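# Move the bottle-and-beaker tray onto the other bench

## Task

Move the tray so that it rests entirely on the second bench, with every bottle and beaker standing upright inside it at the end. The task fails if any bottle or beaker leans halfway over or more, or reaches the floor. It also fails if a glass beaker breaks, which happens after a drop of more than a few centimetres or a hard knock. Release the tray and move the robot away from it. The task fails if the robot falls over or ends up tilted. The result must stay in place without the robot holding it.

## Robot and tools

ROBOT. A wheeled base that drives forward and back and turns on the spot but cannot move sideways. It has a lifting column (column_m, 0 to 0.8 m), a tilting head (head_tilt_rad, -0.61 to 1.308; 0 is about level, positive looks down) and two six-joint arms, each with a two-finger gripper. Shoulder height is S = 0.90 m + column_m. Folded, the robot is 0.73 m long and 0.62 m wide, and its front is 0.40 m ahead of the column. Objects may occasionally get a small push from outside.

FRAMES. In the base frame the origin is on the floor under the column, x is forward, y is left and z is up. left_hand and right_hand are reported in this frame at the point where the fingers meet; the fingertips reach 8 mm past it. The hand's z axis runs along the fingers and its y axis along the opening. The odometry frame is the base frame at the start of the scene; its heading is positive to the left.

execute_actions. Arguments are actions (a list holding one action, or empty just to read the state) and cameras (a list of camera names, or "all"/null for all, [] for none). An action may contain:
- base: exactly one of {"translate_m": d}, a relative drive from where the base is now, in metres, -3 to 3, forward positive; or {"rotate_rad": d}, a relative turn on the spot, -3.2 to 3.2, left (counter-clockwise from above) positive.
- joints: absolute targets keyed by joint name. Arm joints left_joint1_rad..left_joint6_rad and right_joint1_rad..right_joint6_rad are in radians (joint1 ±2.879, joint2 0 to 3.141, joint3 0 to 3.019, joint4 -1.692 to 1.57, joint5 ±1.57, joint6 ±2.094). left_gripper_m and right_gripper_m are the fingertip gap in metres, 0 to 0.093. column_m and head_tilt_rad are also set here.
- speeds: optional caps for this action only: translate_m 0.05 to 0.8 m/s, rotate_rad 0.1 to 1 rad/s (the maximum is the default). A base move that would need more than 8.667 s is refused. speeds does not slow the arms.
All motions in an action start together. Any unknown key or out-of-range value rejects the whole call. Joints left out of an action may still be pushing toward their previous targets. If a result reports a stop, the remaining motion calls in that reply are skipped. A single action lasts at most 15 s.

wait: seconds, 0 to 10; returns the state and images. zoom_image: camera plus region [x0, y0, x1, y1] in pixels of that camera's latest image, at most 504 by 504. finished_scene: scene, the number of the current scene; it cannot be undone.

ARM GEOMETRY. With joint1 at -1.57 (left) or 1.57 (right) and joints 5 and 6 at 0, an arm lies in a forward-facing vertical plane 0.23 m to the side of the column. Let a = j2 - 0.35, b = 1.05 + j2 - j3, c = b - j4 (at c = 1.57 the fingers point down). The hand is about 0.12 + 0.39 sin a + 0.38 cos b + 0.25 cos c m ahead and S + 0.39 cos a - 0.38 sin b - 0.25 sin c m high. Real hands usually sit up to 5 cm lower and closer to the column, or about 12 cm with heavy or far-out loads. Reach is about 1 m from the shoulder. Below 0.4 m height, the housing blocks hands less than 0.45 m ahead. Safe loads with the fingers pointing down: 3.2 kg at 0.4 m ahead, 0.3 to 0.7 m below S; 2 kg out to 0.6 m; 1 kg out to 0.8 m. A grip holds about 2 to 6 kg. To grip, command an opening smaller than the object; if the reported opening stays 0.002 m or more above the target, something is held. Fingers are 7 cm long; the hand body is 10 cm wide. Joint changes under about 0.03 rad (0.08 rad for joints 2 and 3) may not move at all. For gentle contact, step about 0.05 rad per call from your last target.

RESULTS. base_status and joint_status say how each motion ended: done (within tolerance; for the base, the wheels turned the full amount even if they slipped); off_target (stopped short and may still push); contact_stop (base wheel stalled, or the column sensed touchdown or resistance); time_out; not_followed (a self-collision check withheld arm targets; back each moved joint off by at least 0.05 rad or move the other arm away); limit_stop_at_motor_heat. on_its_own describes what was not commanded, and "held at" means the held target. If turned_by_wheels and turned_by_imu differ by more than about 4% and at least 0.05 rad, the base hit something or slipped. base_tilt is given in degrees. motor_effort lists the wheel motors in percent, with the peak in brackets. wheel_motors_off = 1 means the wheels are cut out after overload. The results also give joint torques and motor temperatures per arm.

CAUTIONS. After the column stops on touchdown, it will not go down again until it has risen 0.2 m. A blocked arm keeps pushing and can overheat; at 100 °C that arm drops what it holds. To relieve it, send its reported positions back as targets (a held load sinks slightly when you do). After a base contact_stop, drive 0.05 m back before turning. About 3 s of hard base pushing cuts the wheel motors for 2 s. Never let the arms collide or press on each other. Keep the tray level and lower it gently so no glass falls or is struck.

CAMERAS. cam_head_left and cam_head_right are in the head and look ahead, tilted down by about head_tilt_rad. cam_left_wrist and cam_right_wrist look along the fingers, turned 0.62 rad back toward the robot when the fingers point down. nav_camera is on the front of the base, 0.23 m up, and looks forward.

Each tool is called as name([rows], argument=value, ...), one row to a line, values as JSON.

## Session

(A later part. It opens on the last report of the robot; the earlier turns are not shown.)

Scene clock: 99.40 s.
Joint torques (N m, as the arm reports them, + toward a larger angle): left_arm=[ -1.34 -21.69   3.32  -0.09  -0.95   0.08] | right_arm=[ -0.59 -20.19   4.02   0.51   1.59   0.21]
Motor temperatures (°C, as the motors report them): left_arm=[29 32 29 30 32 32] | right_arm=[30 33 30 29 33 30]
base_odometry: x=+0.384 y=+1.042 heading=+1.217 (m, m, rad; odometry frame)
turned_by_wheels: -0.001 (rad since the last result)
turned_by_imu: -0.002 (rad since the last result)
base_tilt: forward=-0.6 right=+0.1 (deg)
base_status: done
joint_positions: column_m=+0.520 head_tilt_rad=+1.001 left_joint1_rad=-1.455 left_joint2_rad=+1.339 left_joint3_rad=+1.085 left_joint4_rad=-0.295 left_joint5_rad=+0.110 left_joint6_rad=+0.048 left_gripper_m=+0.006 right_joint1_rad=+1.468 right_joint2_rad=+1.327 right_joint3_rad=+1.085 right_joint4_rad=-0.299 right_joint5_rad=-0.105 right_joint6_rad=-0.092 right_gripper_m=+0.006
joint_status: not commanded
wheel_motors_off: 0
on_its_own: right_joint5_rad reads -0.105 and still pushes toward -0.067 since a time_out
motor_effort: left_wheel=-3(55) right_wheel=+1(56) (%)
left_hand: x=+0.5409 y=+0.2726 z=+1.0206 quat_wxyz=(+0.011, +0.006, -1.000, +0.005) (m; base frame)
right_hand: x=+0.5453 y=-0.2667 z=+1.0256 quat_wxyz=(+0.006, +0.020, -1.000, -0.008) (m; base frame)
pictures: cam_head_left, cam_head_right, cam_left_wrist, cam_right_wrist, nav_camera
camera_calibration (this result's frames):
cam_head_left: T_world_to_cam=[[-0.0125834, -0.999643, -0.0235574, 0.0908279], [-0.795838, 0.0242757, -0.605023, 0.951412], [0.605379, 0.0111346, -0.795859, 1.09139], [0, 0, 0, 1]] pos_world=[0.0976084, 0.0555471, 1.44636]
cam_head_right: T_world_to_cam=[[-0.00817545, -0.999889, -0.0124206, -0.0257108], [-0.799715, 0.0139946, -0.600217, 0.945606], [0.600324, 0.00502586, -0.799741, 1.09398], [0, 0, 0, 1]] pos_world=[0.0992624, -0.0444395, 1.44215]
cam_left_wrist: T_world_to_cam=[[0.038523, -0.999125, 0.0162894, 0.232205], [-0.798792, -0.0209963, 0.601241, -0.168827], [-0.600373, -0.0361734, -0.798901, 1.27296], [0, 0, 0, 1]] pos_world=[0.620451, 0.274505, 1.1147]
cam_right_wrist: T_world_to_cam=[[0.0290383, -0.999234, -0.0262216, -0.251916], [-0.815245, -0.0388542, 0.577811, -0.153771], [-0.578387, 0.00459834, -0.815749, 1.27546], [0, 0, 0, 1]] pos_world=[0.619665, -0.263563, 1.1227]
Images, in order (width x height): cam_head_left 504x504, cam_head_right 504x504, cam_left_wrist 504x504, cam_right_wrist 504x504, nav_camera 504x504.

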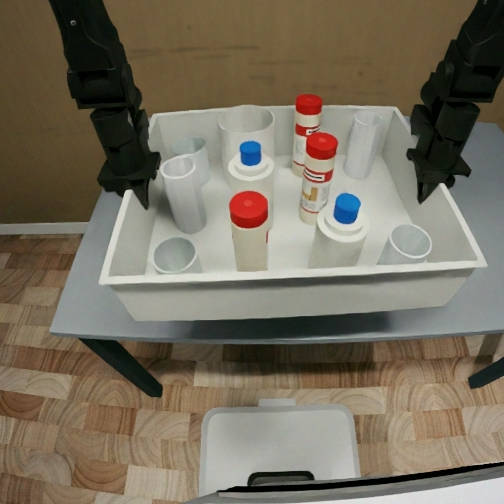

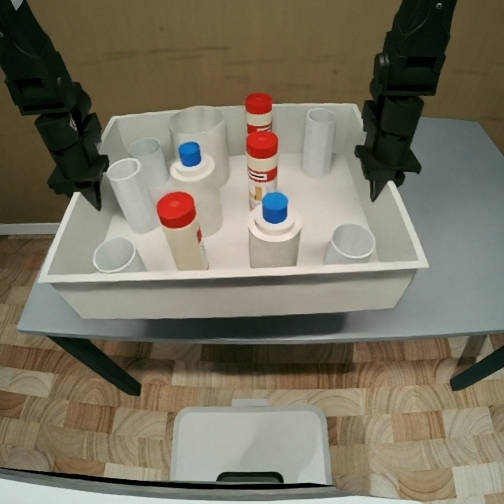

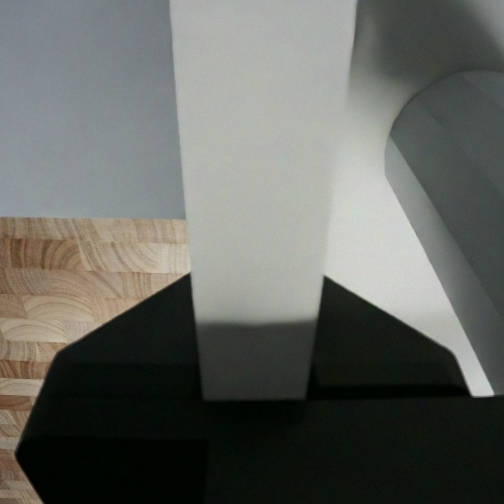

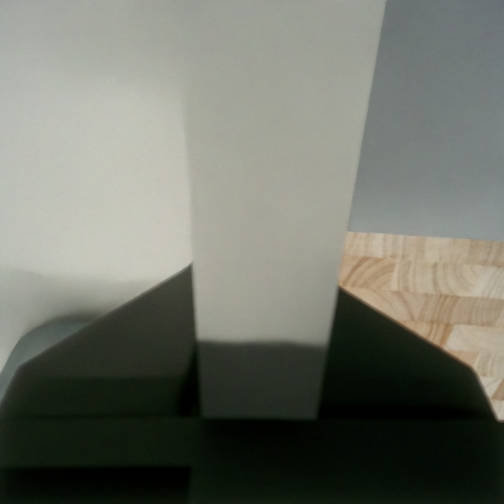

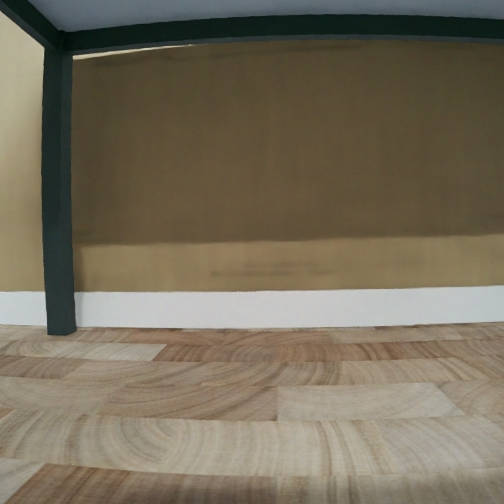

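Edge at ~0.38; same height seemingly.

execute_actions([
  {"base":{"translate_m":0.13},"speeds":{"translate_m":0.15},"joints":{"column_m":0.37}},
], cameras=[])

execute_actions([
  {"joints":{"column_m":0.345}},
], cameras=[])

execute_actions([
  {"joints":{"column_m":0.325}},
], cameras=["cam_head_left"])

Scene clock: 108.33 s.
Joint torques (N m, as the arm reports them, + toward a larger angle): left_arm=[ -1.57 -21.99   3.43  -0.12  -0.97   0.06] | right_arm=[ -0.44 -19.91   4.28   0.54   1.6    0.18]
Motor temperatures (°C, as the motors report them): left_arm=[29 32 29 30 32 32] | right_arm=[30 33 30 29 33 30]
base_odometry: x=+0.429 y=+1.164 heading=+1.217 (m, m, rad; odometry frame)
turned_by_wheels: +0.000 (rad since the last result)
turned_by_imu: -0.001 (rad since the last result)
base_tilt: forward=-0.5 right=+0.1 (deg)
base_status: done
joint_positions: column_m=+0.370 head_tilt_rad=+1.001 left_joint1_rad=-1.455 left_joint2_rad=+1.340 left_joint3_rad=+1.085 left_joint4_rad=-0.295 left_joint5_rad=+0.110 left_joint6_rad=+0.048 left_gripper_m=+0.006 right_joint1_rad=+1.468 right_joint2_rad=+1.327 right_joint3_rad=+1.085 right_joint4_rad=-0.299 right_joint5_rad=-0.104 right_joint6_rad=-0.092 right_gripper_m=+0.006
joint_status: all done
wheel_motors_off: 0
on_its_own: right_joint5_rad reads -0.104 and still pushes toward -0.067 since a time_out
motor_effort: left_wheel=-2(26) right_wheel=+2(29) (%)
left_hand: x=+0.5404 y=+0.2727 z=+0.8705 quat_wxyz=(+0.011, +0.006, -1.000, +0.006) (m; base frame)
right_hand: x=+0.5447 y=-0.2668 z=+0.8755 quat_wxyz=(+0.007, +0.020, -1.000, -0.008) (m; base frame)
pictures: none
No camera images: the call's "cameras" was empty. Leave "cameras" out to get every camera's image.

Scene clock: 109.30 s.
Joint torques (N m, as the arm reports them, + toward a larger angle): left_arm=[ -1.75 -21.45   3.48  -0.11  -0.97   0.09] | right_arm=[ -0.48 -20.79   4.24   0.62   1.59   0.18]
Motor temperatures (°C, as the motors report them): left_arm=[29 32 29 30 32 32] | right_arm=[30 33 30 29 33 30]
base_odometry: x=+0.429 y=+1.164 heading=+1.217 (m, m, rad; odometry frame)
turned_by_wheels: +0.000 (rad since the last result)
turned_by_imu: +0.000 (rad since the last result)
base_tilt: forward=-0.5 right=+0.1 (deg)
base_status: not commanded
joint_positions: column_m=+0.345 head_tilt_rad=+1.001 left_joint1_rad=-1.455 left_joint2_rad=+1.340 left_joint3_rad=+1.085 left_joint4_rad=-0.295 left_joint5_rad=+0.110 left_joint6_rad=+0.048 left_gripper_m=+0.006 right_joint1_rad=+1.468 right_joint2_rad=+1.327 right_joint3_rad=+1.085 right_joint4_rad=-0.299 right_joint5_rad=-0.104 right_joint6_rad=-0.092 right_gripper_m=+0.006
joint_status: all done
wheel_motors_off: 0
on_its_own: right_joint5_rad reads -0.104 and still pushes toward -0.067 since a time_out
motor_effort: left_wheel=-2(2) right_wheel=+1(3) (%)
left_hand: x=+0.5402 y=+0.2727 z=+0.8453 quat_wxyz=(+0.012, +0.006, -1.000, +0.006) (m; base frame)
right_hand: x=+0.5447 y=-0.2668 z=+0.8505 quat_wxyz=(+0.007, +0.020, -1.000, -0.008) (m; base frame)
pictures: none
No camera images: the call's "cameras" was empty. Leave "cameras" out to get every camera's image.

Scene clock: 110.13 s.
Joint torques (N m, as the arm reports them, + toward a larger angle): left_arm=[ -1.52 -20.56   3.47   0.13  -0.96   0.06] | right_arm=[ -0.7  -19.01   4.29   0.88   1.7    0.17]
Motor temperatures (°C, as the motors report them): left_arm=[29 32 29 30 32 32] | right_arm=[30 33 30 29 33 30]
base_odometry: x=+0.429 y=+1.164 heading=+1.217 (m, m, rad; odometry frame)
turned_by_wheels: +0.000 (rad since the last result)
turned_by_imu: +0.000 (rad since the last result)
base_tilt: forward=-0.6 right=+0.2 (deg)
base_status: not commanded
joint_positions: column_m=+0.325 head_tilt_rad=+1.001 left_joint1_rad=-1.454 left_joint2_rad=+1.318 left_joint3_rad=+1.085 left_joint4_rad=-0.303 left_joint5_rad=+0.109 left_joint6_rad=+0.050 left_gripper_m=+0.006 right_joint1_rad=+1.468 right_joint2_rad=+1.310 right_joint3_rad=+1.085 right_joint4_rad=-0.306 right_joint5_rad=-0.107 right_joint6_rad=-0.091 right_gripper_m=+0.006
joint_status: all done
wheel_motors_off: 0
on_its_own: right_joint5_rad reads -0.107 and still pushes toward -0.067 since a time_out
motor_effort: left_wheel=-1(2) right_wheel=+4(3) (%)
left_hand: x=+0.5469 y=+0.2728 z=+0.8347 quat_wxyz=(+0.005, +0.005, -1.000, +0.004) (m; base frame)
right_hand: x=+0.5495 y=-0.2660 z=+0.8377 quat_wxyz=(+0.002, +0.020, -1.000, -0.009) (m; base frame)
pictures: cam_head_left
camera_calibration (this result's frames):
cam_head_left: T_world_to_cam=[[-0.0125834, -0.999643, -0.0235574, 0.0862386], [-0.795838, 0.0242757, -0.605023, 0.833545], [0.605379, 0.0111346, -0.795859, 0.936343], [0, 0, 0, 1]] pos_world=[0.0976084, 0.0555471, 1.25154]
Images, in order (width x height): cam_head_left 504x504.

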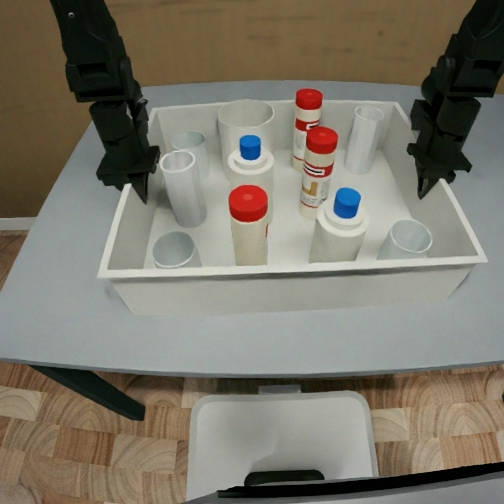

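execute_actions([
  {"joints":{"left_gripper_m":0.06,"right_gripper_m":0.06}},
], cameras=[])

execute_actions([
  {"joints":{"column_m":0.5}},
], cameras=[])

execute_actions([
  {"base":{"translate_m":-0.6}},
], cameras=["cam_head_left"])

finished_scene(scene=1)

Scene clock: 120.07 s.
Joint torques (N m, as the arm reports them, + toward a larger angle): left_arm=[ -1.48 -15.44   4.09   0.16  -0.05   0.06] | right_arm=[ -0.78 -15.36   4.83   0.92   0.06   0.14]
Motor temperatures (°C, as the motors report them): left_arm=[29 32 29 30 32 32] | right_arm=[30 33 30 29 33 30]
base_odometry: x=+0.429 y=+1.164 heading=+1.217 (m, m, rad; odometry frame)
turned_by_wheels: +0.000 (rad since the last result)
turned_by_imu: +0.000 (rad since the last result)
base_tilt: forward=-0.5 right=+0.1 (deg)
base_status: not commanded
joint_positions: column_m=+0.325 head_tilt_rad=+1.001 left_joint1_rad=-1.462 left_joint2_rad=+1.246 left_joint3_rad=+1.085 left_joint4_rad=-0.303 left_joint5_rad=+0.083 left_joint6_rad=+0.050 left_gripper_m=+0.060 right_joint1_rad=+1.471 right_joint2_rad=+1.255 right_joint3_rad=+1.085 right_joint4_rad=-0.306 right_joint5_rad=-0.069 right_joint6_rad=-0.088 right_gripper_m=+0.060
joint_status: all done
wheel_motors_off: 0
on_its_own: right_joint5_rad moved +0.038 to your old target -0.067
motor_effort: left_wheel=-2(2) right_wheel=+3(4) (%)
left_hand: x=+0.5742 y=+0.2716 z=+0.8658 quat_wxyz=(-0.030, +0.000, -1.000, -0.007) (m; base frame)
right_hand: x=+0.5702 y=-0.2697 z=+0.8617 quat_wxyz=(-0.024, +0.021, -0.999, +0.010) (m; base frame)
pictures: none
No camera images: the call's "cameras" was empty. Leave "cameras" out to get every camera's image.

Scene clock: 122.93 s.
Joint torques (N m, as the arm reports them, + toward a larger angle): left_arm=[ -1.3  -15.58   4.12   0.34  -0.07   0.05] | right_arm=[ -0.49 -15.15   4.8    0.98   0.04   0.12]
Motor temperatures (°C, as the motors report them): left_arm=[29 32 29 30 32 32] | right_arm=[30 33 30 29 33 30]
base_odometry: x=+0.429 y=+1.164 heading=+1.217 (m, m, rad; odometry frame)
turned_by_wheels: +0.000 (rad since the last result)
turned_by_imu: +0.000 (rad since the last result)
base_tilt: forward=-0.5 right=+0.1 (deg)
base_status: not commanded
joint_positions: column_m=+0.500 head_tilt_rad=+1.001 left_joint1_rad=-1.462 left_joint2_rad=+1.247 left_joint3_rad=+1.085 left_joint4_rad=-0.303 left_joint5_rad=+0.083 left_joint6_rad=+0.050 left_gripper_m=+0.060 right_joint1_rad=+1.471 right_joint2_rad=+1.255 right_joint3_rad=+1.085 right_joint4_rad=-0.306 right_joint5_rad=-0.069 right_joint6_rad=-0.088 right_gripper_m=+0.060
joint_status: all done
wheel_motors_off: 0
motor_effort: left_wheel=-2(2) right_wheel=+2(4) (%)
left_hand: x=+0.5740 y=+0.2716 z=+1.0405 quat_wxyz=(-0.030, +0.000, -1.000, -0.007) (m; base frame)
right_hand: x=+0.5702 y=-0.2697 z=+1.0365 quat_wxyz=(-0.024, +0.021, -0.999, +0.010) (m; base frame)
pictures: none
No camera images: the call's "cameras" was empty. Leave "cameras" out to get every camera's image.

Scene clock: 125.77 s.
Joint torques (N m, as the arm reports them, + toward a larger angle): left_arm=[ -1.09 -15.77   4.21   0.31  -0.05   0.05] | right_arm=[ -0.98 -14.96   4.84   0.92   0.02   0.13]
Motor temperatures (°C, as the motors report them): left_arm=[29 32 29 30 32 32] | right_arm=[30 33 30 29 33 30]
base_odometry: x=+0.221 y=+0.601 heading=+1.216 (m, m, rad; odometry frame)
turned_by_wheels: -0.001 (rad since the last result)
turned_by_imu: -0.001 (rad since the last result)
base_tilt: forward=-0.5 right=+0.2 (deg)
base_status: done
joint_positions: column_m=+0.500 head_tilt_rad=+1.001 left_joint1_rad=-1.463 left_joint2_rad=+1.247 left_joint3_rad=+1.086 left_joint4_rad=-0.303 left_joint5_rad=+0.082 left_joint6_rad=+0.050 left_gripper_m=+0.060 right_joint1_rad=+1.471 right_joint2_rad=+1.254 right_joint3_rad=+1.085 right_joint4_rad=-0.306 right_joint5_rad=-0.068 right_joint6_rad=-0.088 right_gripper_m=+0.060
joint_status: not commanded
wheel_motors_off: 0
motor_effort: left_wheel=-1(29) right_wheel=+2(63) (%)
left_hand: x=+0.5750 y=+0.2711 z=+1.0407 quat_wxyz=(-0.031, -0.001, -0.999, -0.007) (m; base frame)
right_hand: x=+0.5710 y=-0.2699 z=+1.0368 quat_wxyz=(-0.025, +0.021, -0.999, +0.011) (m; base frame)
pictures: cam_head_left
camera_calibration (this result's frames):
cam_head_left: T_world_to_cam=[[-0.0125856, -0.999643, -0.0235562, 0.090356], [-0.795895, 0.0242757, -0.604948, 0.939225], [0.605304, 0.0111346, -0.795916, 1.07559], [0, 0, 0, 1]] pos_world=[0.0976028, 0.0555471, 1.42639]
Images, in order (width x height): cam_head_left 504x504.

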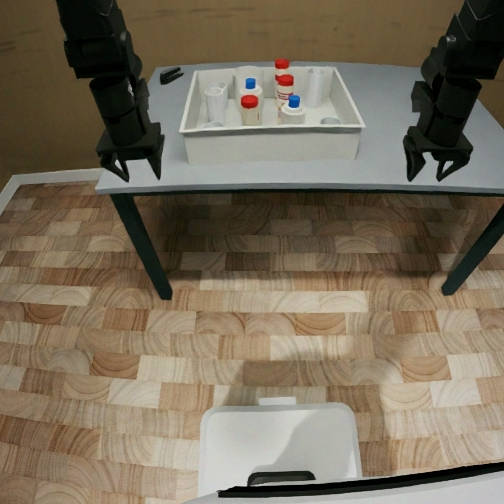

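The scene is finished: the task was done.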